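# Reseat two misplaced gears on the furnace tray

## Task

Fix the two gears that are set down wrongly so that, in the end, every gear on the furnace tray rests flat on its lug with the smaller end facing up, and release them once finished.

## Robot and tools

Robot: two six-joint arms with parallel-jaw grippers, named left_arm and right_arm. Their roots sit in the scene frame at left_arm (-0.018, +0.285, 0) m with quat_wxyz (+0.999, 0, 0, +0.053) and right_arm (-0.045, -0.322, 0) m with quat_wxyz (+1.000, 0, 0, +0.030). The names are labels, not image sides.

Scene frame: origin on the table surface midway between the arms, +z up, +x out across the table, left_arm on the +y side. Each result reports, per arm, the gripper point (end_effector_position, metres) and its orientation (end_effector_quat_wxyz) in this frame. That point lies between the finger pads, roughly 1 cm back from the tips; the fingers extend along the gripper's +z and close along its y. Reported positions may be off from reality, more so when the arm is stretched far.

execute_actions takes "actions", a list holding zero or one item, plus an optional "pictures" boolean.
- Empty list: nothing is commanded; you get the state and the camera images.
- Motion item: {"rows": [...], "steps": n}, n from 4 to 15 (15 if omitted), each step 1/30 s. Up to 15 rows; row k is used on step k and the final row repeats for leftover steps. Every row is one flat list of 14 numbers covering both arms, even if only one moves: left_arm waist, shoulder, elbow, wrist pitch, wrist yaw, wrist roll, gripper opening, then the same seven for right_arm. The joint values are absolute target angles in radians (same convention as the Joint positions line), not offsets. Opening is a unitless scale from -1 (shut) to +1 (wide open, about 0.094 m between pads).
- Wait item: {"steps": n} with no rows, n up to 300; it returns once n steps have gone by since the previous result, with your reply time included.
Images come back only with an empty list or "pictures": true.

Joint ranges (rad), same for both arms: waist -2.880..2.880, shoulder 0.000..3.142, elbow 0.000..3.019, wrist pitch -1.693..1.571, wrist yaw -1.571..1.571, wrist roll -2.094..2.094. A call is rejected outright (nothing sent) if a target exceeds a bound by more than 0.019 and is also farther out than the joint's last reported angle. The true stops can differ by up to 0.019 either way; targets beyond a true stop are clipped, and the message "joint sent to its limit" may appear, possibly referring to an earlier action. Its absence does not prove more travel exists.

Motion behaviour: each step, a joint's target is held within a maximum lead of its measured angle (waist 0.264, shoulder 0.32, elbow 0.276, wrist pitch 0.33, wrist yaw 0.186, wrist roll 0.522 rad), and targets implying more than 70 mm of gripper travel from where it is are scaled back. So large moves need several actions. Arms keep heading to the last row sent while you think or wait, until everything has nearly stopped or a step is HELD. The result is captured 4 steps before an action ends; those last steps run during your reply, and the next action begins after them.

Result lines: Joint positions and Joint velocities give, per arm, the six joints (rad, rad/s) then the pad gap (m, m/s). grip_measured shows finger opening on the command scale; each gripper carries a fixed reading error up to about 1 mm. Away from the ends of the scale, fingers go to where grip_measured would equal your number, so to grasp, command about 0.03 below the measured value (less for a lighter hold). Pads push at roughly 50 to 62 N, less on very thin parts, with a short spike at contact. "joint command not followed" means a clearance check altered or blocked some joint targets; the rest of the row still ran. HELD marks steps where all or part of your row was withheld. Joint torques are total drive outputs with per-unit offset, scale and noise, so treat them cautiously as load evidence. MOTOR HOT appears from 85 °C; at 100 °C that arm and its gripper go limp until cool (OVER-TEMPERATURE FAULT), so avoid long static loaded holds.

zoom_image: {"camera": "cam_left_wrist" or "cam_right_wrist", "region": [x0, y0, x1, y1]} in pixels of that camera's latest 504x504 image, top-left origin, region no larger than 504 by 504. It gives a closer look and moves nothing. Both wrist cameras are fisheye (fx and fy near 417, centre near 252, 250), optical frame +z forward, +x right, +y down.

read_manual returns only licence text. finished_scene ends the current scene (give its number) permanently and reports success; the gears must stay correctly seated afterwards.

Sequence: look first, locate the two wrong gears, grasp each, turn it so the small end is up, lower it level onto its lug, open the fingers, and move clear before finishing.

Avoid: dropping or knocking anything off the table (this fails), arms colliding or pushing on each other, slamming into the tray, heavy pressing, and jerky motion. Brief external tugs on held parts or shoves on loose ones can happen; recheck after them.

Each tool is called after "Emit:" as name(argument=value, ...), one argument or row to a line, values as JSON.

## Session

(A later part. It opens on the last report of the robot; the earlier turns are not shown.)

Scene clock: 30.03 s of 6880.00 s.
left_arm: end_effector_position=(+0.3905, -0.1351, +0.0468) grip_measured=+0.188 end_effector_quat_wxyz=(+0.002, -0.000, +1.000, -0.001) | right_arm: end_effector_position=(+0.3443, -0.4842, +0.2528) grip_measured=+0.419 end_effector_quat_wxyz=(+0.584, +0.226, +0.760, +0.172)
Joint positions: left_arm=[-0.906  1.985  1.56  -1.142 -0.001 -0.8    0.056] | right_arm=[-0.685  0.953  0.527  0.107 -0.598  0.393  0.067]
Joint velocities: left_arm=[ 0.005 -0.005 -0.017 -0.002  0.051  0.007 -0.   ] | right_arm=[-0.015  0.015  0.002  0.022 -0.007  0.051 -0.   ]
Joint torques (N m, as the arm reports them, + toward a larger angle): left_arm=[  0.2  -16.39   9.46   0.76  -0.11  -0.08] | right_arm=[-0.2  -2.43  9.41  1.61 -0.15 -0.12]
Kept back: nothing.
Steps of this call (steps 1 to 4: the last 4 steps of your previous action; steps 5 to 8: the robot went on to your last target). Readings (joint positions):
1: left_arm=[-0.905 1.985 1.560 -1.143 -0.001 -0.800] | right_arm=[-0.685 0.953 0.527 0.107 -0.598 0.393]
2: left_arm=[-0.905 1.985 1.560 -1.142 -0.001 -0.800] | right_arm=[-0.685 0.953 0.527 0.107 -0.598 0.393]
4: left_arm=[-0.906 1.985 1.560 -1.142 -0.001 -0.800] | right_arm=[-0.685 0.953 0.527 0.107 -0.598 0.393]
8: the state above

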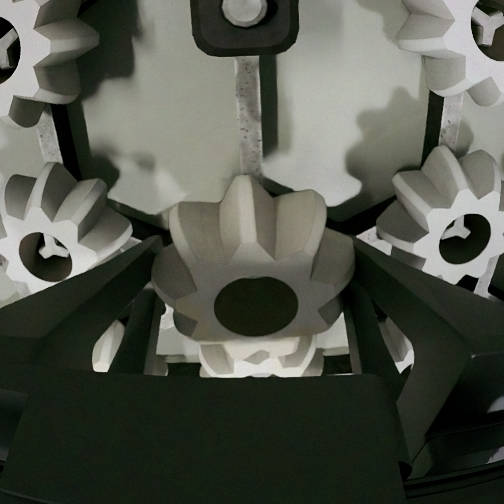

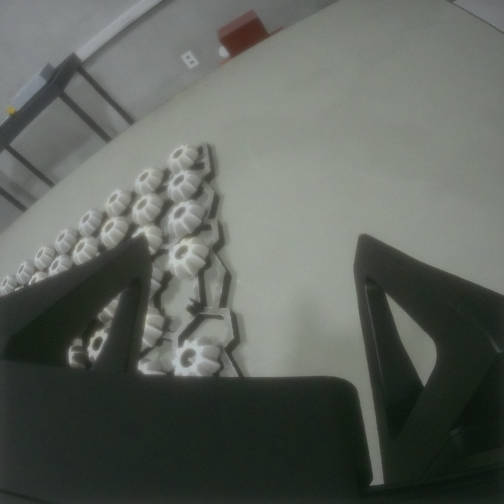

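Emit:
execute_actions(
  actions=[
    {"rows":[[-0.912,2.0,1.562,-1.124,0,-0.80,0.14,-0.68,0.95,0.53,0.1,-0.6,0.39,0.42],[-0.912,2.002,1.560,-1.12,0,-0.80,0.14,-0.68,0.95,0.53,0.1,-0.6,0.39,0.42],[-0.912,2.004,1.558,-1.116,0,-0.80,0.14,-0.68,0.95,0.53,0.1,-0.6,0.39,0.42],[-0.912,2.006,1.556,-1.112,0,-0.80,0.14,-0.68,0.95,0.53,0.1,-0.6,0.39,0.42],[-0.912,2.008,1.554,-1.108,0,-0.80,0.14,-0.68,0.95,0.53,0.1,-0.6,0.39,0.42],[-0.912,2.01,1.552,-1.104,0,-0.80,0.14,-0.68,0.95,0.53,0.1,-0.6,0.39,0.42],[-0.912,2.012,1.550,-1.10,0,-0.80,0.14,-0.68,0.95,0.53,0.1,-0.6,0.39,0.42],[-0.912,2.014,1.548,-1.096,0,-0.80,0.14,-0.68,0.95,0.53,0.1,-0.6,0.39,0.42],[-0.912,2.016,1.546,-1.092,0,-0.80,0.14,-0.68,0.95,0.53,0.1,-0.6,0.39,0.42],[-0.912,2.018,1.543,-1.088,0,-0.80,0.14,-0.68,0.95,0.53,0.1,-0.6,0.39,0.42],[-0.912,2.021,1.540,-1.084,0,-0.80,0.14,-0.68,0.95,0.53,0.1,-0.6,0.39,0.42]],"steps":15},
  ],
)

Emit:
execute_actions(
  actions=[
    {"steps":12},
  ],
  pictures=true,
)

Scene clock: 30.87 s of 6880.00 s.
left_arm: end_effector_position=(+0.3921, -0.1368, +0.0357) grip_measured=+0.188 end_effector_quat_wxyz=(+0.006, -0.000, +1.000, -0.006) | right_arm: end_effector_position=(+0.3443, -0.4842, +0.2528) grip_measured=+0.419 end_effector_quat_wxyz=(+0.584, +0.226, +0.760, +0.172)
Joint positions: left_arm=[-0.906  1.996  1.546 -1.105 -0.001 -0.8    0.056] | right_arm=[-0.685  0.953  0.527  0.107 -0.598  0.393  0.067]
Joint velocities: left_arm=[-0.005  0.063 -0.071  0.115 -0.022  0.051 -0.   ] | right_arm=[ 0.005 -0.005 -0.002  0.012 -0.051 -0.022 -0.   ]
Joint torques (N m, as the arm reports them, + toward a larger angle): left_arm=[  0.23 -15.42   8.8    0.72  -0.12  -0.07] | right_arm=[-0.18 -2.41  9.41  1.56 -0.14 -0.13]
Steps of this call (steps 1 to 14: the robot went on to your last target; steps 15 to 25: the first 11 steps of this action). Readings (joint positions):
15: left_arm=[-0.906 1.985 1.560 -1.141 -0.001 -0.800] | right_arm=[-0.685 0.953 0.527 0.107 -0.598 0.393]
16: left_arm=[-0.906 1.985 1.560 -1.139 -0.001 -0.800] | right_arm=[-0.685 0.953 0.527 0.107 -0.598 0.393]
18: left_arm=[-0.906 1.986 1.560 -1.133 -0.001 -0.800] | right_arm=[-0.685 0.953 0.527 0.107 -0.598 0.393]
22: left_arm=[-0.906 1.989 1.553 -1.117 -0.001 -0.800] | right_arm=[-0.685 0.953 0.527 0.107 -0.598 0.393]
25: the state above

Scene clock: 31.27 s of 6880.00 s.
left_arm: end_effector_position=(+0.3891, -0.1344, +0.0239) grip_measured=+0.188 end_effector_quat_wxyz=(-0.000, -0.000, +1.000, +0.001) | right_arm: end_effector_position=(+0.3443, -0.4842, +0.2528) grip_measured=+0.419 end_effector_quat_wxyz=(+0.584, +0.226, +0.760, +0.172)
Joint positions: left_arm=[-0.906  2.011  1.537 -1.098 -0.    -0.8    0.056] | right_arm=[-0.685  0.953  0.527  0.107 -0.598  0.393  0.067]
Joint velocities: left_arm=[ 0.005 -0.005 -0.012  0.012  0.007 -0.007  0.001] | right_arm=[-0.005 -0.015  0.007 -0.012 -0.007 -0.037 -0.   ]
Joint torques (N m, as the arm reports them, + toward a larger angle): left_arm=[  0.3  -16.2    9.07   0.68  -0.14  -0.07] | right_arm=[-0.39 -2.29  9.41  1.58 -0.13 -0.12]
Kept back: nothing.
Steps of this call (steps 1 to 4: the last 4 steps of your previous action; steps 5 to 12: the robot went on to your last target). Readings (joint positions):
1: left_arm=[-0.906 1.998 1.544 -1.102 -0.001 -0.800] | right_arm=[-0.685 0.953 0.527 0.107 -0.598 0.393]
2: left_arm=[-0.906 2.001 1.541 -1.101 -0.001 -0.800] | right_arm=[-0.685 0.953 0.527 0.107 -0.598 0.393]
4: left_arm=[-0.906 2.007 1.538 -1.099 -0.000 -0.800] | right_arm=[-0.685 0.953 0.527 0.107 -0.598 0.393]
8: left_arm=[-0.906 2.011 1.537 -1.098 -0.000 -0.800] | right_arm=[-0.685 0.953 0.527 0.107 -0.598 0.393]
12: the state above

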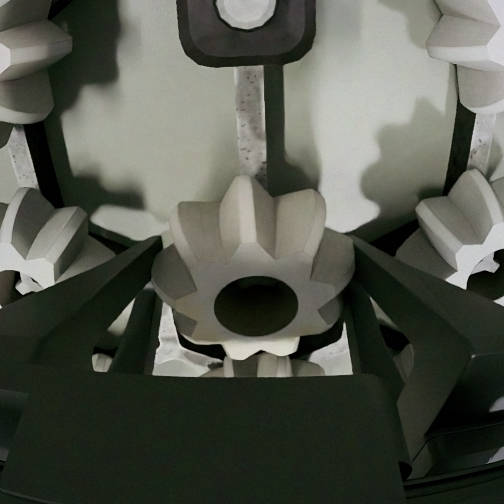

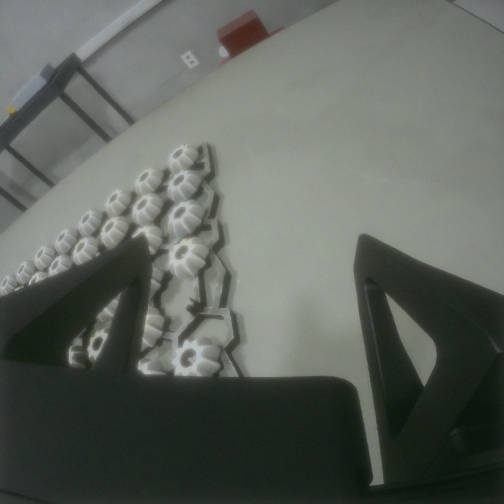

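Go down about 5 mm more.

Emit:
execute_actions(
  actions=[
    {"rows":[[-0.912,2.03,1.536,-1.076,0,-0.80,0.14,-0.68,0.95,0.53,0.1,-0.6,0.39,0.42]],"steps":15},
  ],
)

Emit:
execute_actions(
  actions=[
    {"steps":8},
  ],
  pictures=true,
)

Scene clock: 31.77 s of 6880.00 s.
left_arm: end_effector_position=(+0.3903, -0.1356, +0.0228) grip_measured=+0.188 end_effector_quat_wxyz=(+0.002, -0.000, +1.000, -0.002) | right_arm: end_effector_position=(+0.3443, -0.4842, +0.2528) grip_measured=+0.419 end_effector_quat_wxyz=(+0.584, +0.226, +0.760, +0.172)
Joint positions: left_arm=[-0.906  2.013  1.537 -1.09  -0.    -0.8    0.056] | right_arm=[-0.685  0.953  0.527  0.107 -0.598  0.393  0.067]
Joint velocities: left_arm=[ 0.005  0.005 -0.002 -0.017  0.022 -0.007  0.001] | right_arm=[-0.005 -0.015  0.002 -0.012 -0.007 -0.037 -0.   ]
Joint torques (N m, as the arm reports them, + toward a larger angle): left_arm=[  0.3  -15.78   8.8    0.79  -0.15  -0.08] | right_arm=[-0.32 -2.36  9.42  1.53 -0.13 -0.12]
Steps of this call (steps 1 to 4: the robot went on to your last target; steps 5 to 15: the first 11 steps of this action). Readings (joint positions):
5: left_arm=[-0.906 2.011 1.537 -1.096 -0.000 -0.800] | right_arm=[-0.685 0.953 0.527 0.107 -0.598 0.393]
6: left_arm=[-0.906 2.011 1.537 -1.094 -0.000 -0.800] | right_arm=[-0.685 0.953 0.527 0.107 -0.598 0.393]
8: left_arm=[-0.906 2.012 1.537 -1.091 -0.000 -0.800] | right_arm=[-0.685 0.953 0.527 0.107 -0.598 0.393]
12: left_arm=[-0.906 2.013 1.537 -1.090 -0.000 -0.800] | right_arm=[-0.685 0.953 0.527 0.107 -0.598 0.393]
15: the state above

Scene clock: 32.03 s of 6880.00 s.
left_arm: end_effector_position=(+0.3903, -0.1356, +0.0228) grip_measured=+0.188 end_effector_quat_wxyz=(+0.002, -0.000, +1.000, -0.002) | right_arm: end_effector_position=(+0.3443, -0.4842, +0.2528) grip_measured=+0.419 end_effector_quat_wxyz=(+0.584, +0.226, +0.760, +0.172)
Joint positions: left_arm=[-0.906  2.013  1.537 -1.09  -0.    -0.8    0.056] | right_arm=[-0.685  0.953  0.527  0.107 -0.598  0.393  0.067]
Joint velocities: left_arm=[-0.015  0.005 -0.017 -0.002  0.095  0.037 -0.   ] | right_arm=[-0.005  0.015 -0.007 -0.022 -0.007 -0.022  0.   ]
Joint torques (N m, as the arm reports them, + toward a larger angle): left_arm=[  0.23 -15.63   8.77   0.74  -0.14  -0.07] | right_arm=[-0.16 -2.26  9.45  1.59 -0.14 -0.11]
Kept back: nothing.
Steps of this call (steps 1 to 4: the last 4 steps of your previous action; steps 5 to 8: the robot went on to your last target). Readings (joint positions):
1: left_arm=[-0.906 2.013 1.537 -1.090 -0.000 -0.800] | right_arm=[-0.685 0.953 0.527 0.107 -0.598 0.393]
2: left_arm=[-0.906 2.013 1.537 -1.090 -0.000 -0.800] | right_arm=[-0.685 0.953 0.527 0.107 -0.598 0.393]
4: left_arm=[-0.906 2.013 1.537 -1.090 -0.000 -0.800] | right_arm=[-0.685 0.953 0.527 0.107 -0.598 0.393]
8: the state above

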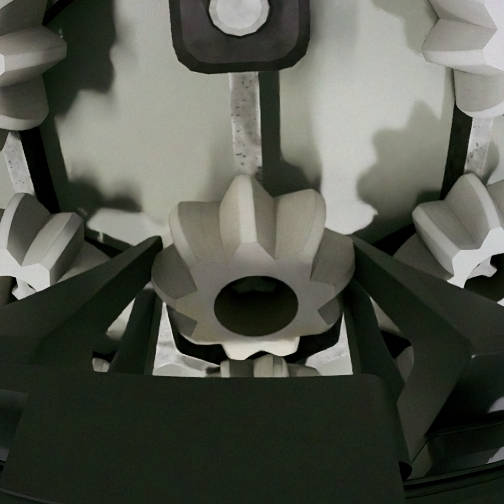

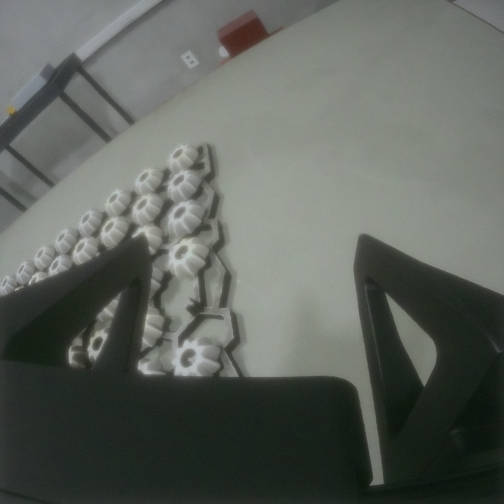

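Emit:
execute_actions(
  actions=[
    {"rows":[[-0.912,2.034,1.527,-1.078,0,-0.80,0.14,-0.68,0.95,0.53,0.1,-0.6,0.39,0.42]],"steps":15},
  ],
  pictures=true,
)

Emit:
zoom_image(
  camera="cam_left_wrist",
  region=[130,160,380,380],
)

Scene clock: 32.53 s of 6880.00 s.
left_arm: end_effector_position=(+0.3872, -0.1341, +0.0178) grip_measured=+0.188 end_effector_quat_wxyz=(-0.002, +0.001, +1.000, +0.002) | right_arm: end_effector_position=(+0.3443, -0.4842, +0.2528) grip_measured=+0.419 end_effector_quat_wxyz=(+0.584, +0.226, +0.760, +0.172)
Joint positions: left_arm=[-0.908  2.017  1.529 -1.088  0.    -0.8    0.056] | right_arm=[-0.685  0.953  0.527  0.107 -0.598  0.393  0.067]
Joint velocities: left_arm=[ 0.015 -0.005 -0.007 -0.012  0.051  0.037 -0.001] | right_arm=[ 0.005  0.005  0.017  0.002 -0.095  0.051 -0.001]
Joint torques (N m, as the arm reports them, + toward a larger angle): left_arm=[  0.41 -15.63   8.57   0.55  -0.18  -0.07] | right_arm=[-0.27 -2.34  9.43  1.62 -0.14 -0.12]
Steps of this call (steps 1 to 4: the robot went on to your last target; steps 5 to 15: the first 11 steps of this action). Readings (joint positions):
5: left_arm=[-0.906 2.013 1.535 -1.089 -0.000 -0.800] | right_arm=[-0.685 0.953 0.527 0.107 -0.598 0.393]
6: left_arm=[-0.906 2.013 1.534 -1.089 -0.000 -0.800] | right_arm=[-0.685 0.953 0.527 0.107 -0.598 0.393]
8: left_arm=[-0.907 2.014 1.530 -1.089 -0.000 -0.800] | right_arm=[-0.685 0.953 0.527 0.107 -0.598 0.393]
12: left_arm=[-0.908 2.017 1.529 -1.088 0.000 -0.800] | right_arm=[-0.685 0.953 0.527 0.107 -0.598 0.393]
15: the state above

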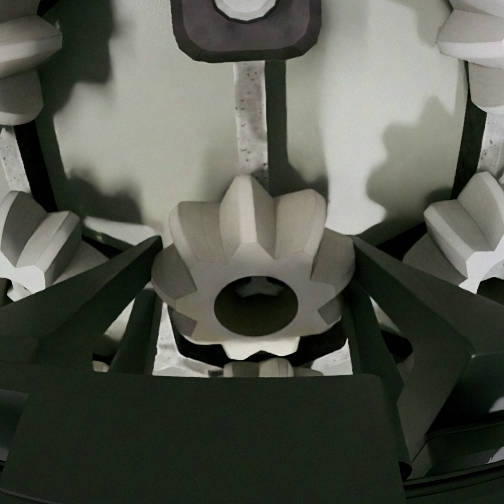

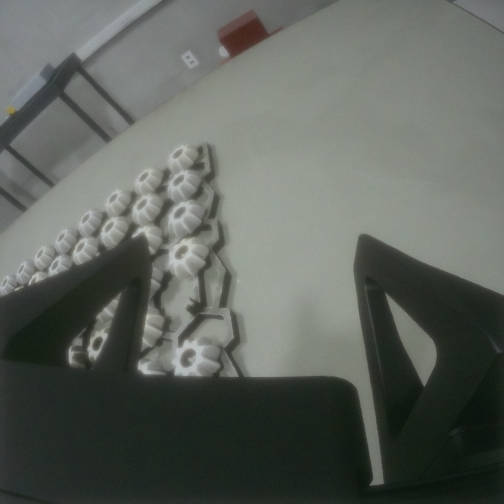

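Region (130, 160, 380, 380) of cam_left_wrist's 504x504 image, scaled by 2.016, with more detail than that image has; it fills the top 444 rows of this view, and the rest is white.

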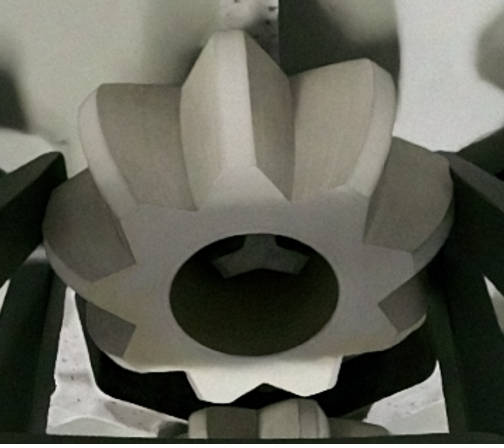

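Emit:
execute_actions(
  actions=[
    {"rows":[[-0.908,2.025,1.535,-1.085,0,-0.80,0.2,-0.68,0.95,0.53,0.1,-0.6,0.39,0.42],[-0.908,2.02,1.55,-1.088,0,-0.80,0.27,-0.68,0.95,0.53,0.1,-0.6,0.39,0.42],[-0.908,2.015,1.565,-1.09,0,-0.80,0.34,-0.68,0.95,0.53,0.1,-0.6,0.39,0.42],[-0.908,2.01,1.58,-1.095,0,-0.80,0.4,-0.68,0.95,0.53,0.1,-0.6,0.39,0.42],[-0.908,2.004,1.592,-1.105,0,-0.80,0.4,-0.68,0.95,0.53,0.1,-0.6,0.39,0.42],[-0.908,1.998,1.603,-1.12,0,-0.80,0.4,-0.68,0.95,0.53,0.1,-0.6,0.39,0.42],[-0.908,1.991,1.614,-1.137,0,-0.80,0.4,-0.68,0.95,0.53,0.1,-0.6,0.39,0.42],[-0.908,1.984,1.625,-1.154,0,-0.80,0.4,-0.68,0.95,0.53,0.1,-0.6,0.39,0.42],[-0.908,1.977,1.636,-1.171,0,-0.80,0.4,-0.68,0.95,0.53,0.1,-0.6,0.39,0.42],[-0.908,1.97,1.647,-1.188,0,-0.80,0.4,-0.68,0.95,0.53,0.1,-0.6,0.39,0.42],[-0.908,1.963,1.658,-1.205,0,-0.80,0.4,-0.68,0.95,0.53,0.1,-0.6,0.39,0.42],[-0.908,1.956,1.669,-1.222,0,-0.80,0.4,-0.68,0.95,0.53,0.1,-0.6,0.39,0.42],[-0.908,1.949,1.68,-1.239,0,-0.80,0.4,-0.68,0.95,0.53,0.1,-0.6,0.39,0.42],[-0.908,1.942,1.69,-1.256,0,-0.80,0.4,-0.68,0.95,0.53,0.1,-0.6,0.39,0.42],[-0.908,1.935,1.70,-1.273,0,-0.80,0.4,-0.68,0.95,0.53,0.1,-0.6,0.39,0.42]],"steps":15},
  ],
)

Emit:
execute_actions(
  actions=[
    {"steps":14},
  ],
  pictures=true,
)

Emit:
execute_actions(
  actions=[
    {"rows":[[-0.905,1.915,1.64,-1.27,0,-0.80,0.4,-0.68,0.95,0.53,0.1,-0.6,0.39,0.42],[-0.90,1.89,1.605,-1.265,0,-0.80,0.4,-0.68,0.95,0.53,0.1,-0.6,0.39,0.42],[-0.894,1.86,1.565,-1.257,0,-0.80,0.4,-0.68,0.95,0.53,0.1,-0.6,0.39,0.42],[-0.887,1.83,1.525,-1.249,0,-0.79,0.4,-0.68,0.95,0.53,0.1,-0.6,0.39,0.42],[-0.88,1.80,1.485,-1.24,0,-0.79,0.4,-0.68,0.95,0.53,0.1,-0.6,0.39,0.42],[-0.873,1.77,1.445,-1.23,0,-0.79,0.45,-0.68,0.95,0.53,0.1,-0.6,0.39,0.42],[-0.866,1.74,1.405,-1.22,0,-0.78,0.45,-0.68,0.95,0.53,0.1,-0.6,0.39,0.42],[-0.859,1.71,1.365,-1.21,0,-0.78,0.45,-0.68,0.95,0.53,0.1,-0.6,0.39,0.42],[-0.852,1.68,1.325,-1.198,0,-0.78,0.45,-0.68,0.95,0.53,0.1,-0.6,0.39,0.42],[-0.845,1.65,1.285,-1.186,0,-0.77,0.45,-0.68,0.95,0.53,0.1,-0.6,0.39,0.42],[-0.838,1.62,1.243,-1.173,0,-0.77,0.45,-0.68,0.95,0.53,0.1,-0.6,0.39,0.42],[-0.831,1.59,1.20,-1.16,0,-0.76,0.45,-0.68,0.95,0.53,0.1,-0.6,0.39,0.42],[-0.825,1.565,1.16,-1.145,0,-0.76,0.45,-0.68,0.95,0.53,0.1,-0.6,0.39,0.42],[-0.82,1.545,1.125,-1.128,0,-0.75,0.45,-0.68,0.95,0.53,0.1,-0.6,0.39,0.42],[-0.816,1.53,1.095,-1.112,0,-0.75,0.45,-0.68,0.95,0.53,0.1,-0.6,0.39,0.42]],"steps":15},
  ],
)

Emit:
execute_actions(
  actions=[
    {"steps":18},
  ],
  pictures=true,
)

Scene clock: 33.97 s of 6880.00 s.
left_arm: end_effector_position=(+0.3909, -0.1380, +0.0399) grip_measured=+0.398 end_effector_quat_wxyz=(-0.007, +0.001, +1.000, +0.007) | right_arm: end_effector_position=(+0.3443, -0.4842, +0.2528) grip_measured=+0.419 end_effector_quat_wxyz=(+0.584, +0.226, +0.760, +0.172)
Joint positions: left_arm=[-0.908  2.012  1.585 -1.163  0.    -0.8    0.066] | right_arm=[-0.685  0.953  0.527  0.107 -0.598  0.393  0.067]
Joint velocities: left_arm=[-0.015 -0.122  0.295 -0.481 -0.007 -0.037  0.001] | right_arm=[-0.005 -0.005 -0.002  0.017 -0.007 -0.007  0.   ]
Joint torques (N m, as the arm reports them, + toward a larger angle): left_arm=[  0.59 -20.03  13.88  -0.17  -0.16  -0.07] | right_arm=[-0.16 -2.49  9.41  1.6  -0.13 -0.12]
Steps of this call (steps 1 to 4: the last 4 steps of your previous action; steps 5 to 15: the robot went on to your last target; steps 16 to 32: nothing new was sent; steps 33 to 43: the first 11 steps of this action). Readings (joint positions):
33: left_arm=[-0.908 2.017 1.529 -1.088 0.000 -0.800] | right_arm=[-0.685 0.953 0.527 0.107 -0.598 0.393]
34: left_arm=[-0.908 2.017 1.529 -1.088 0.000 -0.800] | right_arm=[-0.685 0.953 0.527 0.107 -0.598 0.393]
36: left_arm=[-0.908 2.017 1.530 -1.088 0.000 -0.800] | right_arm=[-0.685 0.953 0.527 0.107 -0.598 0.393]
40: left_arm=[-0.908 2.017 1.552 -1.118 0.000 -0.800] | right_arm=[-0.685 0.953 0.527 0.107 -0.598 0.393]
43: the state above

Scene clock: 34.43 s of 6880.00 s.
left_arm: end_effector_position=(+0.3981, -0.1455, +0.1147) grip_measured=+0.398 end_effector_quat_wxyz=(+0.015, +0.001, +1.000, -0.016) | right_arm: end_effector_position=(+0.3443, -0.4842, +0.2528) grip_measured=+0.419 end_effector_quat_wxyz=(+0.584, +0.226, +0.760, +0.172)
Joint positions: left_arm=[-0.908  1.931  1.665 -1.26   0.    -0.8    0.066] | right_arm=[-0.685  0.953  0.527  0.107 -0.598  0.393  0.067]
Joint velocities: left_arm=[ 0.005 -0.015  0.012 -0.027 -0.007 -0.051 -0.   ] | right_arm=[-0.015  0.005 -0.017 -0.007 -0.022 -0.051 -0.   ]
Joint torques (N m, as the arm reports them, + toward a larger angle): left_arm=[  1.01 -15.98  12.85  -0.34  -0.16  -0.07] | right_arm=[-0.34 -2.53  9.4   1.56 -0.15 -0.12]
Kept back: nothing.
Steps of this call (steps 1 to 4: the last 4 steps of your previous action; steps 5 to 14: the robot went on to your last target). Readings (joint positions):
1: left_arm=[-0.908 2.007 1.596 -1.179 0.000 -0.800] | right_arm=[-0.685 0.953 0.527 0.107 -0.598 0.393]
2: left_arm=[-0.908 2.001 1.606 -1.196 0.000 -0.800] | right_arm=[-0.685 0.953 0.527 0.107 -0.598 0.393]
4: left_arm=[-0.908 1.986 1.628 -1.229 0.000 -0.800] | right_arm=[-0.685 0.953 0.527 0.107 -0.598 0.393]
8: left_arm=[-0.908 1.948 1.656 -1.257 0.000 -0.800] | right_arm=[-0.685 0.953 0.527 0.107 -0.598 0.393]
14: the state above

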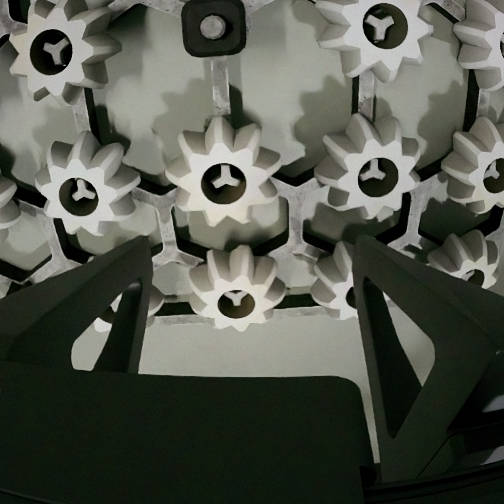

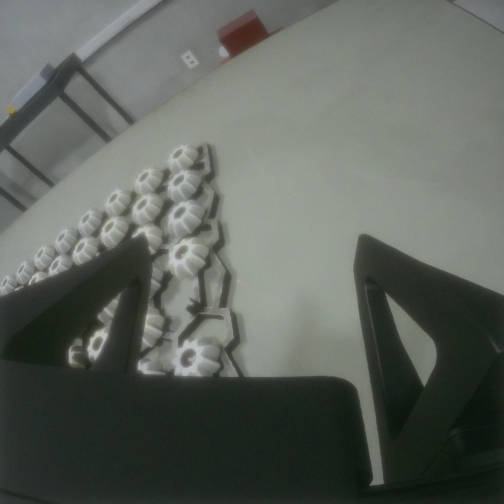

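Scene clock: 34.80 s of 6880.00 s.
left_arm: end_effector_position=(+0.3332, -0.0485, +0.1038) grip_measured=+0.448 end_effector_quat_wxyz=(-0.012, -0.015, +1.000, +0.012) | right_arm: end_effector_position=(+0.3443, -0.4842, +0.2528) grip_measured=+0.419 end_effector_quat_wxyz=(+0.584, +0.226, +0.760, +0.172)
Joint positions: left_arm=[-0.865  1.705  1.309 -1.209  0.    -0.789  0.068] | right_arm=[-0.685  0.953  0.527  0.107 -0.598  0.393  0.067]
Joint velocities: left_arm=[ 0.298 -1.031 -1.082  0.344 -0.037  0.081  0.   ] | right_arm=[-0.015  0.005 -0.002 -0.002 -0.051 -0.022  0.   ]
Joint torques (N m, as the arm reports them, + toward a larger angle): left_arm=[  1.52 -14.73   8.95   0.47  -0.19   0.03] | right_arm=[-0.31 -2.25  9.42  1.54 -0.14 -0.12]
Steps of this call (steps 1 to 11: the first 11 steps of this action). Readings (joint positions):
1: left_arm=[-0.908 1.931 1.661 -1.260 0.000 -0.800] | right_arm=[-0.685 0.953 0.527 0.107 -0.598 0.393]
2: left_arm=[-0.908 1.927 1.652 -1.260 0.000 -0.800] | right_arm=[-0.685 0.953 0.527 0.107 -0.598 0.393]
4: left_arm=[-0.907 1.902 1.599 -1.257 0.000 -0.800] | right_arm=[-0.685 0.953 0.527 0.107 -0.598 0.393]
8: left_arm=[-0.892 1.802 1.430 -1.238 0.000 -0.796] | right_arm=[-0.685 0.953 0.527 0.107 -0.598 0.393]
11: the state above

Scene clock: 35.40 s of 6880.00 s.
left_arm: end_effector_position=(+0.3069, +0.0090, +0.1128) grip_measured=+0.448 end_effector_quat_wxyz=(+0.011, -0.028, +0.999, -0.010) | right_arm: end_effector_position=(+0.3443, -0.4842, +0.2528) grip_measured=+0.419 end_effector_quat_wxyz=(+0.584, +0.226, +0.760, +0.172)
Joint positions: left_arm=[-0.81   1.516  1.101 -1.126  0.    -0.76   0.068] | right_arm=[-0.685  0.953  0.527  0.107 -0.598  0.393  0.067]
Joint velocities: left_arm=[ 0.005 -0.024 -0.022  0.007  0.007 -0.007 -0.   ] | right_arm=[ 0.005  0.015 -0.002  0.007  0.022  0.037  0.   ]
Joint torques (N m, as the arm reports them, + toward a larger angle): left_arm=[ 0.24 -9.75  8.54  0.83 -0.17  0.09] | right_arm=[-0.34 -2.3   9.42  1.58 -0.14 -0.11]
Kept back: nothing.
Steps of this call (steps 1 to 4: the last 4 steps of your previous action; steps 5 to 18: the robot went on to your last target). Readings (joint positions):
1: left_arm=[-0.854 1.670 1.270 -1.196 0.000 -0.786] | right_arm=[-0.685 0.953 0.527 0.107 -0.598 0.393]
2: left_arm=[-0.844 1.634 1.232 -1.183 0.000 -0.783] | right_arm=[-0.685 0.953 0.527 0.107 -0.598 0.393]
4: left_arm=[-0.824 1.567 1.158 -1.155 0.000 -0.775] | right_arm=[-0.685 0.953 0.527 0.107 -0.598 0.393]
8: left_arm=[-0.809 1.515 1.101 -1.139 0.000 -0.767] | right_arm=[-0.685 0.953 0.527 0.107 -0.598 0.393]
18: the state above

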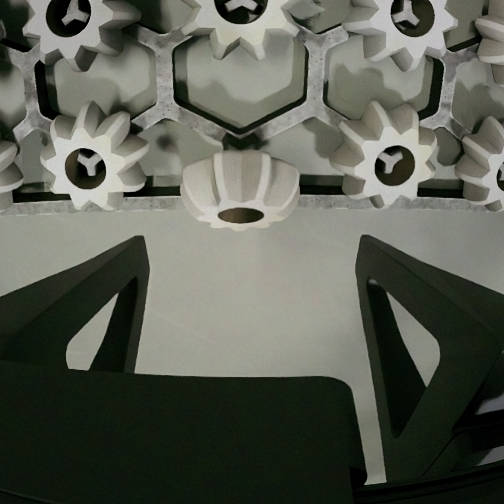

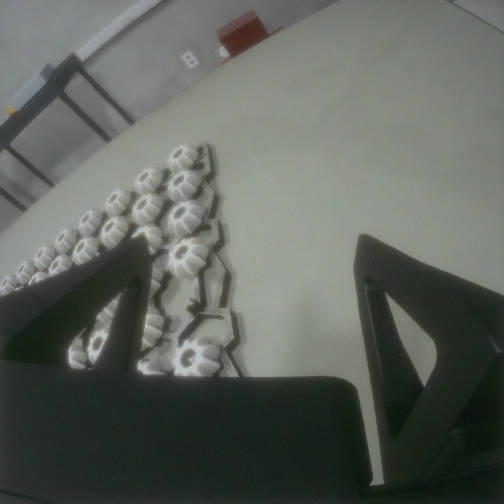

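Emit:
zoom_image(
  camera="cam_left_wrist",
  region=[160,120,320,250],
)

Region (160, 120, 320, 250) of cam_left_wrist's 504x504 image, scaled by 3.150, with more detail than that image has; it fills the top 410 rows of this view, and the rest is white.

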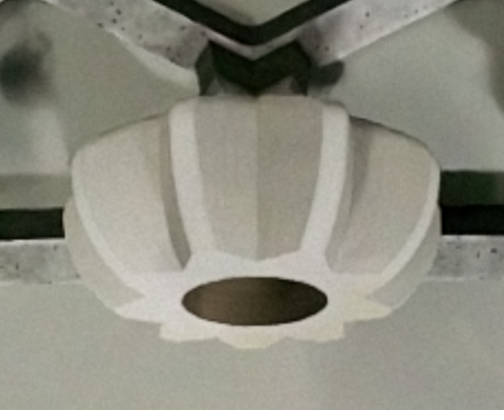

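Emit:
execute_actions(
  actions=[
    {"rows":[[-0.83,1.50,1.07,-1.08,-0.04,-0.78,0.45,-0.68,0.95,0.53,0.1,-0.6,0.39,0.42],[-0.855,1.487,1.04,-1.035,-0.083,-0.795,0.45,-0.68,0.95,0.53,0.1,-0.6,0.39,0.42],[-0.88,1.474,1.007,-0.99,-0.127,-0.81,0.45,-0.68,0.95,0.53,0.1,-0.6,0.39,0.42],[-0.905,1.461,0.974,-0.945,-0.171,-0.826,0.45,-0.68,0.95,0.53,0.1,-0.6,0.39,0.42],[-0.93,1.448,0.941,-0.898,-0.215,-0.842,0.45,-0.68,0.95,0.53,0.1,-0.6,0.39,0.42],[-0.955,1.435,0.908,-0.851,-0.259,-0.858,0.45,-0.68,0.95,0.53,0.1,-0.6,0.39,0.42],[-0.98,1.422,0.875,-0.804,-0.303,-0.874,0.45,-0.68,0.95,0.53,0.1,-0.6,0.39,0.42],[-1.005,1.409,0.842,-0.757,-0.347,-0.89,0.45,-0.68,0.95,0.53,0.1,-0.6,0.39,0.42],[-1.03,1.396,0.809,-0.71,-0.391,-0.906,0.45,-0.68,0.95,0.53,0.1,-0.6,0.39,0.42],[-1.053,1.384,0.776,-0.663,-0.435,-0.922,0.45,-0.68,0.95,0.53,0.1,-0.6,0.39,0.42],[-1.075,1.373,0.745,-0.618,-0.475,-0.937,0.45,-0.68,0.95,0.53,0.1,-0.6,0.39,0.42],[-1.093,1.364,0.718,-0.578,-0.51,-0.95,0.45,-0.68,0.95,0.53,0.1,-0.6,0.39,0.42],[-1.107,1.357,0.696,-0.548,-0.537,-0.96,0.45,-0.68,0.95,0.53,0.1,-0.6,0.39,0.42],[-1.115,1.353,0.68,-0.528,-0.552,-0.967,0.45,-0.68,0.95,0.53,0.1,-0.6,0.39,0.42],[-1.119,1.352,0.672,-0.517,-0.560,-0.971,0.45,-0.68,0.95,0.53,0.1,-0.6,0.39,0.42]],"steps":15},
  ],
)

Emit:
execute_actions(
  actions=[
    {"steps":16},
  ],
  pictures=true,
)

Scene clock: 37.27 s of 6880.00 s.
left_arm: end_effector_position=(+0.2775, +0.0097, +0.0723) grip_measured=+0.448 end_effector_quat_wxyz=(+0.241, +0.005, +0.969, +0.043) | right_arm: end_effector_position=(+0.3443, -0.4842, +0.2528) grip_measured=+0.419 end_effector_quat_wxyz=(+0.584, +0.226, +0.760, +0.172)
Joint positions: left_arm=[-1.038  1.415  0.802 -0.719 -0.438 -0.868  0.068] | right_arm=[-0.685  0.953  0.527  0.107 -0.598  0.393  0.067]
Joint velocities: left_arm=[-0.884 -0.357 -0.891  1.316 -0.945 -0.403  0.   ] | right_arm=[ 0.005  0.005  0.002 -0.017 -0.007 -0.081 -0.   ]
Joint torques (N m, as the arm reports them, + toward a larger angle): left_arm=[  2.56 -10.58   8.46   0.71  -0.5   -0.14] | right_arm=[-0.3  -2.42  9.4   1.58 -0.15 -0.12]
Steps of this call (steps 1 to 15: the robot went on to your last target; steps 16 to 45: nothing new was sent; steps 46 to 56: the first 11 steps of this action). Readings (joint positions):
46: left_arm=[-0.811 1.515 1.097 -1.118 -0.019 -0.762] | right_arm=[-0.685 0.953 0.527 0.107 -0.598 0.393]
47: left_arm=[-0.816 1.512 1.087 -1.096 -0.053 -0.766] | right_arm=[-0.685 0.953 0.527 0.107 -0.598 0.393]
49: left_arm=[-0.837 1.497 1.041 -1.025 -0.137 -0.781] | right_arm=[-0.685 0.953 0.527 0.107 -0.598 0.393]
53: left_arm=[-0.940 1.451 0.904 -0.856 -0.310 -0.827] | right_arm=[-0.685 0.953 0.527 0.107 -0.598 0.393]
56: the state above

Scene clock: 37.80 s of 6880.00 s.
left_arm: end_effector_position=(+0.2582, +0.0086, +0.0643) grip_measured=+0.448 end_effector_quat_wxyz=(+0.317, -0.018, +0.948, +0.011) | right_arm: end_effector_position=(+0.3443, -0.4842, +0.2528) grip_measured=+0.419 end_effector_quat_wxyz=(+0.584, +0.226, +0.760, +0.172)
Joint positions: left_arm=[-1.126  1.366  0.673 -0.533 -0.557 -0.958  0.068] | right_arm=[-0.685  0.953  0.527  0.107 -0.598  0.393  0.067]
Joint velocities: left_arm=[-0.024  0.015  0.007 -0.002 -0.022 -0.022 -0.001] | right_arm=[-0.005 -0.005 -0.002 -0.002  0.066 -0.051  0.   ]
Joint torques (N m, as the arm reports them, + toward a larger angle): left_arm=[ 1.47 -9.07  8.17  1.4  -0.67 -0.19] | right_arm=[-0.26 -2.31  9.4   1.62 -0.15 -0.12]
Kept back: nothing.
Steps of this call (steps 1 to 4: the last 4 steps of your previous action; steps 5 to 16: the robot went on to your last target). Readings (joint positions):
1: left_arm=[-1.066 1.403 0.771 -0.675 -0.476 -0.882] | right_arm=[-0.685 0.953 0.527 0.107 -0.598 0.393]
2: left_arm=[-1.090 1.391 0.742 -0.636 -0.508 -0.895] | right_arm=[-0.685 0.953 0.527 0.107 -0.598 0.393]
4: left_arm=[-1.121 1.374 0.698 -0.578 -0.545 -0.918] | right_arm=[-0.685 0.953 0.527 0.107 -0.598 0.393]
8: left_arm=[-1.129 1.366 0.673 -0.542 -0.556 -0.944] | right_arm=[-0.685 0.953 0.527 0.107 -0.598 0.393]
16: the state above

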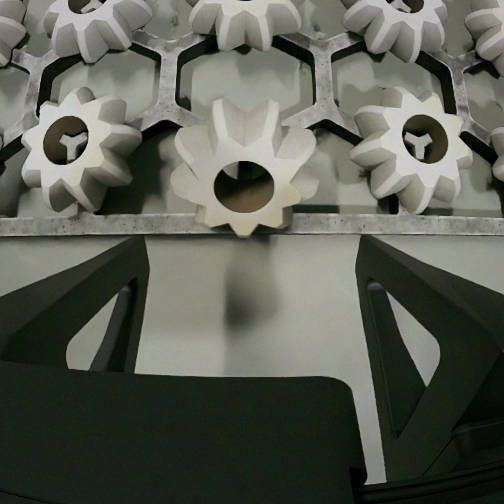

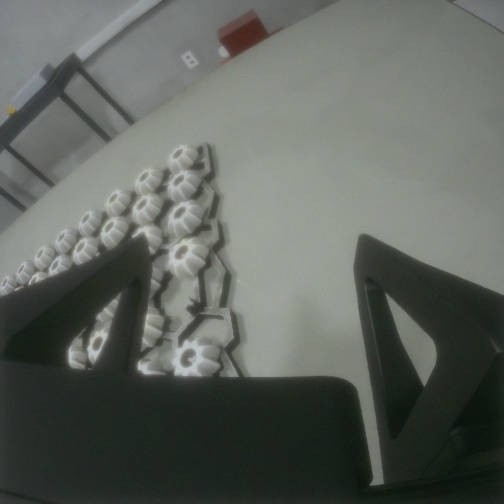

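Emit:
execute_actions(
  actions=[
    {"rows":[[-1.11,1.385,0.672,-0.505,-0.553,-0.94,0.45,-0.68,0.95,0.53,0.1,-0.6,0.39,0.42],[-1.10,1.395,0.672,-0.49,-0.55,-0.932,0.45,-0.68,0.95,0.53,0.1,-0.6,0.39,0.42],[-1.092,1.404,0.672,-0.476,-0.547,-0.924,0.45,-0.68,0.95,0.53,0.1,-0.6,0.39,0.42],[-1.084,1.413,0.672,-0.462,-0.544,-0.917,0.45,-0.68,0.95,0.53,0.1,-0.6,0.39,0.42],[-1.077,1.422,0.672,-0.448,-0.541,-0.91,0.45,-0.68,0.95,0.53,0.1,-0.6,0.39,0.42],[-1.07,1.431,0.672,-0.434,-0.538,-0.903,0.45,-0.68,0.95,0.53,0.1,-0.6,0.39,0.42],[-1.063,1.44,0.672,-0.42,-0.535,-0.896,0.45,-0.68,0.95,0.53,0.1,-0.6,0.39,0.42],[-1.056,1.449,0.672,-0.406,-0.532,-0.889,0.45,-0.68,0.95,0.53,0.1,-0.6,0.39,0.42],[-1.049,1.458,0.672,-0.392,-0.529,-0.882,0.45,-0.68,0.95,0.53,0.1,-0.6,0.39,0.42],[-1.042,1.467,0.672,-0.378,-0.526,-0.875,0.45,-0.68,0.95,0.53,0.1,-0.6,0.39,0.42],[-1.036,1.475,0.672,-0.365,-0.523,-0.868,0.45,-0.68,0.95,0.53,0.1,-0.6,0.39,0.42],[-1.031,1.482,0.672,-0.354,-0.521,-0.86,0.45,-0.68,0.95,0.53,0.1,-0.6,0.39,0.42],[-1.028,1.486,0.672,-0.346,-0.52,-0.854,0.45,-0.68,0.95,0.53,0.1,-0.6,0.39,0.42]],"steps":15},
  ],
)

Emit:
execute_actions(
  actions=[
    {"steps":14},
  ],
  pictures=true,
)

Scene clock: 38.87 s of 6880.00 s.
left_arm: end_effector_position=(+0.2871, +0.0103, +0.0447) grip_measured=+0.448 end_effector_quat_wxyz=(+0.319, -0.032, +0.947, +0.002) | right_arm: end_effector_position=(+0.3443, -0.4842, +0.2528) grip_measured=+0.419 end_effector_quat_wxyz=(+0.584, +0.226, +0.760, +0.172)
Joint positions: left_arm=[-1.052  1.44   0.673 -0.407 -0.529 -0.905  0.068] | right_arm=[-0.685  0.953  0.527  0.107 -0.598  0.393  0.067]
Joint velocities: left_arm=[ 0.21   0.298 -0.007  0.379  0.081  0.198 -0.   ] | right_arm=[-0.005 -0.005  0.002  0.017  0.11   0.022  0.   ]
Joint torques (N m, as the arm reports them, + toward a larger angle): left_arm=[ 0.81 -7.2   7.77  1.39 -0.33  0.06] | right_arm=[-0.42 -2.35  9.44  1.59 -0.15 -0.12]
Steps of this call (steps 1 to 15: the robot went on to your last target; steps 16 to 21: nothing new was sent; steps 22 to 32: the first 11 steps of this action). Readings (joint positions):
22: left_arm=[-1.126 1.366 0.673 -0.530 -0.557 -0.960] | right_arm=[-0.685 0.953 0.527 0.107 -0.598 0.393]
23: left_arm=[-1.123 1.367 0.673 -0.524 -0.555 -0.956] | right_arm=[-0.685 0.953 0.527 0.107 -0.598 0.393]
25: left_arm=[-1.113 1.373 0.673 -0.501 -0.550 -0.947] | right_arm=[-0.685 0.953 0.527 0.107 -0.598 0.393]
29: left_arm=[-1.077 1.408 0.673 -0.447 -0.539 -0.924] | right_arm=[-0.685 0.953 0.527 0.107 -0.598 0.393]
32: the state above

Scene clock: 39.33 s of 6880.00 s.
left_arm: end_effector_position=(+0.2961, +0.0112, +0.0361) grip_measured=+0.448 end_effector_quat_wxyz=(+0.321, -0.025, +0.947, +0.005) | right_arm: end_effector_position=(+0.3443, -0.4842, +0.2528) grip_measured=+0.419 end_effector_quat_wxyz=(+0.584, +0.226, +0.760, +0.172)
Joint positions: left_arm=[-1.031  1.471  0.673 -0.362 -0.524 -0.866  0.068] | right_arm=[-0.685  0.953  0.527  0.107 -0.598  0.393  0.067]
Joint velocities: left_arm=[ 0.024 -0.005 -0.012 -0.027  0.007  0.007  0.001] | right_arm=[-0.005 -0.005  0.017 -0.007  0.007  0.022  0.001]
Joint torques (N m, as the arm reports them, + toward a larger angle): left_arm=[ 1.04 -7.86  7.53  1.6  -0.32  0.06] | right_arm=[-0.28 -2.24  9.43  1.63 -0.14 -0.14]
Kept back: nothing.
Steps of this call (steps 1 to 4: the last 4 steps of your previous action; steps 5 to 14: the robot went on to your last target). Readings (joint positions):
1: left_arm=[-1.046 1.450 0.673 -0.394 -0.527 -0.899] | right_arm=[-0.685 0.953 0.527 0.107 -0.598 0.393]
2: left_arm=[-1.040 1.458 0.673 -0.382 -0.525 -0.892] | right_arm=[-0.685 0.953 0.527 0.107 -0.598 0.393]
4: left_arm=[-1.032 1.469 0.673 -0.369 -0.524 -0.882] | right_arm=[-0.685 0.953 0.527 0.107 -0.598 0.393]
8: left_arm=[-1.031 1.471 0.673 -0.363 -0.524 -0.871] | right_arm=[-0.685 0.953 0.527 0.107 -0.598 0.393]
14: the state above

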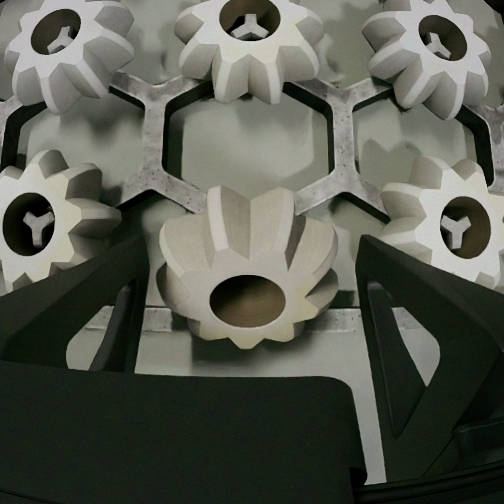

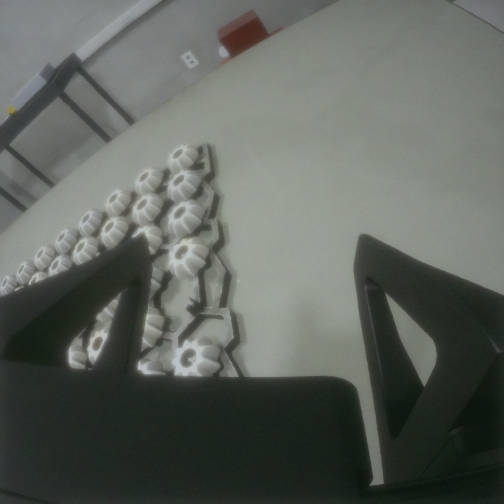

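Emit:
execute_actions(
  actions=[
    {"rows":[[-1.024,1.492,0.667,-0.338,-0.52,-0.854,0.45,-0.68,0.95,0.53,0.1,-0.6,0.39,0.42],[-1.022,1.497,0.664,-0.33,-0.52,-0.854,0.45,-0.68,0.95,0.53,0.1,-0.6,0.39,0.42],[-1.021,1.502,0.661,-0.323,-0.52,-0.854,0.45,-0.68,0.95,0.53,0.1,-0.6,0.39,0.42],[-1.021,1.506,0.658,-0.316,-0.52,-0.854,0.45,-0.68,0.95,0.53,0.1,-0.6,0.39,0.42]],"steps":15},
  ],
)

Emit:
execute_actions(
  actions=[
    {"steps":8},
  ],
  pictures=true,
)

Scene clock: 45.20 s of 6880.00 s.
left_arm: end_effector_position=(+0.2971, +0.0114, +0.0305) grip_measured=+0.448 end_effector_quat_wxyz=(+0.323, -0.026, +0.946, +0.003) | right_arm: end_effector_position=(+0.3443, -0.4842, +0.2528) grip_measured=+0.419 end_effector_quat_wxyz=(+0.584, +0.226, +0.760, +0.172)
Joint positions: left_arm=[-1.028  1.486  0.665 -0.333 -0.524 -0.863  0.068] | right_arm=[-0.685  0.953  0.527  0.107 -0.598  0.393  0.067]
Joint velocities: left_arm=[ 0.005  0.005 -0.007 -0.007 -0.022  0.022 -0.   ] | right_arm=[ 0.015  0.005 -0.022  0.002  0.037 -0.007 -0.   ]
Joint torques (N m, as the arm reports them, + toward a larger angle): left_arm=[ 1.24 -7.4   6.88  1.65 -0.33  0.04] | right_arm=[-0.23 -2.23  9.4   1.59 -0.14 -0.12]
Steps of this call (steps 1 to 30: the robot went on to your last target; steps 31 to 90: nothing new was sent; then 2.50 s passed at rest; steps 91 to 101: the first 11 steps of this action). Readings (joint positions):
91: left_arm=[-1.031 1.471 0.673 -0.361 -0.524 -0.864] | right_arm=[-0.685 0.953 0.527 0.107 -0.598 0.393]
92: left_arm=[-1.031 1.472 0.673 -0.357 -0.524 -0.864] | right_arm=[-0.685 0.953 0.527 0.107 -0.598 0.393]
94: left_arm=[-1.030 1.475 0.673 -0.344 -0.524 -0.864] | right_arm=[-0.685 0.953 0.527 0.107 -0.598 0.393]
98: left_arm=[-1.029 1.483 0.668 -0.334 -0.524 -0.863] | right_arm=[-0.685 0.953 0.527 0.107 -0.598 0.393]
101: the state above

Scene clock: 45.47 s of 6880.00 s.
left_arm: end_effector_position=(+0.2971, +0.0114, +0.0304) grip_measured=+0.448 end_effector_quat_wxyz=(+0.323, -0.026, +0.946, +0.003) | right_arm: end_effector_position=(+0.3443, -0.4842, +0.2528) grip_measured=+0.419 end_effector_quat_wxyz=(+0.584, +0.226, +0.760, +0.172)
Joint positions: left_arm=[-1.028  1.486  0.665 -0.333 -0.524 -0.863  0.068] | right_arm=[-0.685  0.953  0.527  0.107 -0.598  0.393  0.067]
Joint velocities: left_arm=[-0.005 -0.015  0.007 -0.002  0.022 -0.051  0.   ] | right_arm=[-0.005 -0.005  0.002 -0.007  0.037 -0.051  0.   ]
Joint torques (N m, as the arm reports them, + toward a larger angle): left_arm=[ 1.34 -7.27  6.91  1.61 -0.33  0.03] | right_arm=[-0.36 -2.37  9.42  1.62 -0.14 -0.12]
Kept back: nothing.
Steps of this call (steps 1 to 4: the last 4 steps of your previous action; steps 5 to 8: the robot went on to your last target). Readings (joint positions):
1: left_arm=[-1.028 1.486 0.665 -0.333 -0.524 -0.863] | right_arm=[-0.685 0.953 0.527 0.107 -0.598 0.393]
2: left_arm=[-1.028 1.486 0.665 -0.333 -0.524 -0.863] | right_arm=[-0.685 0.953 0.527 0.107 -0.598 0.393]
4: left_arm=[-1.028 1.486 0.665 -0.333 -0.524 -0.863] | right_arm=[-0.685 0.953 0.527 0.107 -0.598 0.393]
8: the state above

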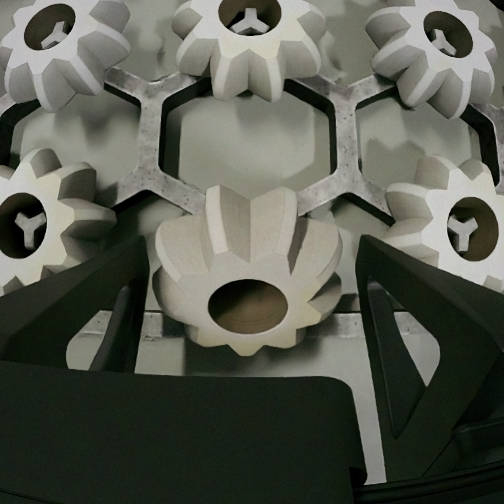

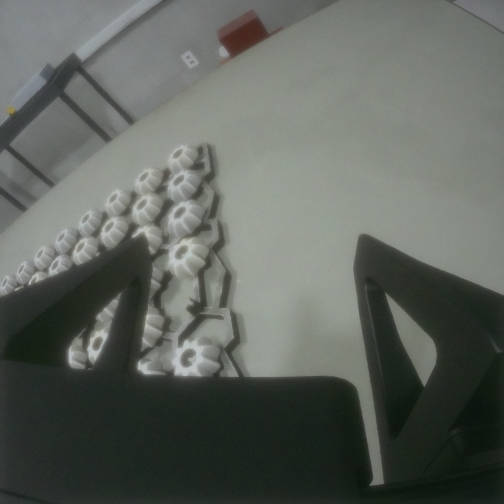

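Emit:
execute_actions(
  actions=[
    {"rows":[[-1.026,1.50,0.648,-0.325,-0.52,-0.854,0.45,-0.68,0.95,0.53,0.1,-0.6,0.39,0.42],[-1.026,1.50,0.648,-0.325,-0.52,-0.854,0.43,-0.68,0.95,0.53,0.1,-0.6,0.39,0.42],[-1.026,1.50,0.648,-0.325,-0.52,-0.854,0.41,-0.68,0.95,0.53,0.1,-0.6,0.39,0.42],[-1.026,1.50,0.648,-0.325,-0.52,-0.854,0.39,-0.68,0.95,0.53,0.1,-0.6,0.39,0.42],[-1.026,1.50,0.648,-0.325,-0.52,-0.854,0.36,-0.68,0.95,0.53,0.1,-0.6,0.39,0.42],[-1.026,1.50,0.648,-0.325,-0.52,-0.854,0.33,-0.68,0.95,0.53,0.1,-0.6,0.39,0.42],[-1.026,1.50,0.648,-0.325,-0.52,-0.854,0.30,-0.68,0.95,0.53,0.1,-0.6,0.39,0.42],[-1.026,1.50,0.648,-0.325,-0.52,-0.854,0.27,-0.68,0.95,0.53,0.1,-0.6,0.39,0.42],[-1.026,1.50,0.648,-0.325,-0.52,-0.854,0.24,-0.68,0.95,0.53,0.1,-0.6,0.39,0.42],[-1.026,1.50,0.648,-0.325,-0.52,-0.854,0.21,-0.68,0.95,0.53,0.1,-0.6,0.39,0.42],[-1.026,1.50,0.648,-0.325,-0.52,-0.854,0.18,-0.68,0.95,0.53,0.1,-0.6,0.39,0.42],[-1.026,1.50,0.648,-0.325,-0.52,-0.854,0.15,-0.68,0.95,0.53,0.1,-0.6,0.39,0.42]],"steps":15},
  ],
)

Emit:
execute_actions(
  actions=[
    {"steps":8},
  ],
  pictures=true,
)

Scene clock: 47.27 s of 6880.00 s.
left_arm: end_effector_position=(+0.2940, +0.0146, +0.0268) grip_measured=+0.202 end_effector_quat_wxyz=(+0.319, -0.024, +0.947, +0.005) | right_arm: end_effector_position=(+0.3443, -0.4842, +0.2528) grip_measured=+0.419 end_effector_quat_wxyz=(+0.584, +0.226, +0.760, +0.172)
Joint positions: left_arm=[-1.028  1.486  0.655 -0.332 -0.52  -0.863  0.056] | right_arm=[-0.685  0.953  0.527  0.107 -0.598  0.393  0.067]
Joint velocities: left_arm=[-0.005 -0.015  0.007  0.007  0.037  0.007 -0.017] | right_arm=[-0.015 -0.005 -0.022 -0.002  0.022 -0.022 -0.   ]
Joint torques (N m, as the arm reports them, + toward a larger angle): left_arm=[ 0.77 -7.56  6.98  1.14 -0.49  0.05] | right_arm=[-0.27 -2.36  9.49  1.56 -0.15 -0.12]
Steps of this call (steps 1 to 15: the robot went on to your last target; steps 16 to 43: nothing new was sent; steps 44 to 54: the first 11 steps of this action). Readings (joint positions):
44: left_arm=[-1.028 1.486 0.664 -0.333 -0.524 -0.863] | right_arm=[-0.685 0.953 0.527 0.107 -0.598 0.393]
45: left_arm=[-1.028 1.486 0.663 -0.333 -0.524 -0.863] | right_arm=[-0.685 0.953 0.527 0.107 -0.598 0.393]
47: left_arm=[-1.028 1.486 0.658 -0.333 -0.524 -0.863] | right_arm=[-0.685 0.953 0.527 0.107 -0.598 0.393]
51: left_arm=[-1.028 1.486 0.655 -0.333 -0.521 -0.863] | right_arm=[-0.685 0.953 0.527 0.107 -0.598 0.393]
54: the state above

Scene clock: 47.53 s of 6880.00 s.
left_arm: end_effector_position=(+0.2940, +0.0146, +0.0268) grip_measured=+0.189 end_effector_quat_wxyz=(+0.319, -0.024, +0.947, +0.005) | right_arm: end_effector_position=(+0.3443, -0.4842, +0.2528) grip_measured=+0.419 end_effector_quat_wxyz=(+0.584, +0.226, +0.760, +0.172)
Joint positions: left_arm=[-1.028  1.486  0.655 -0.332 -0.52  -0.863  0.056] | right_arm=[-0.685  0.953  0.527  0.107 -0.598  0.393  0.067]
Joint velocities: left_arm=[ 0.015 -0.015 -0.007  0.012 -0.007 -0.007 -0.001] | right_arm=[ 0.005 -0.005 -0.007 -0.007  0.007 -0.037 -0.   ]
Joint torques (N m, as the arm reports them, + toward a larger angle): left_arm=[ 0.86 -7.76  6.82  1.15 -0.49  0.03] | right_arm=[-0.23 -2.32  9.39  1.57 -0.14 -0.12]
Kept back: nothing.
Steps of this call (steps 1 to 4: the last 4 steps of your previous action; steps 5 to 8: the robot went on to your last target). Readings (joint positions):
1: left_arm=[-1.028 1.486 0.655 -0.332 -0.520 -0.863] | right_arm=[-0.685 0.953 0.527 0.107 -0.598 0.393]
2: left_arm=[-1.028 1.486 0.655 -0.332 -0.520 -0.863] | right_arm=[-0.685 0.953 0.527 0.107 -0.598 0.393]
4: left_arm=[-1.028 1.486 0.655 -0.332 -0.520 -0.863] | right_arm=[-0.685 0.953 0.527 0.107 -0.598 0.393]
8: the state above

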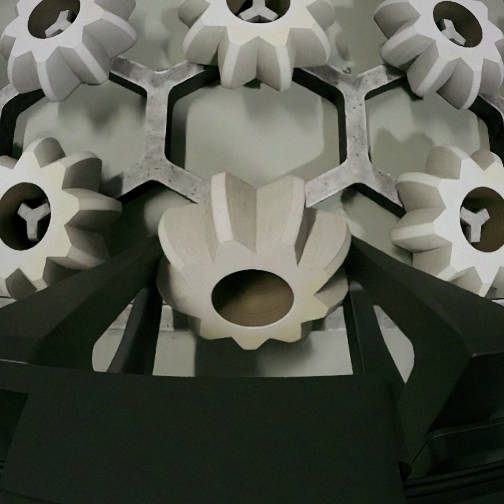

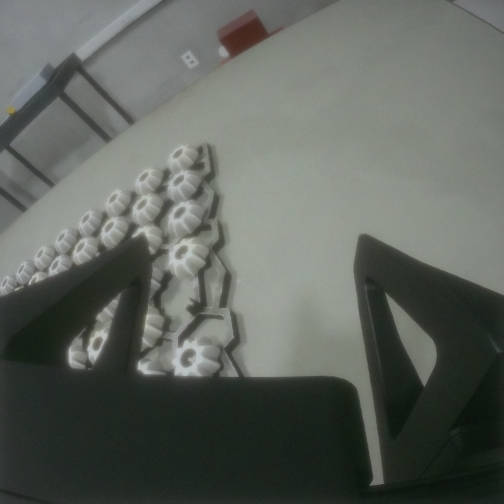

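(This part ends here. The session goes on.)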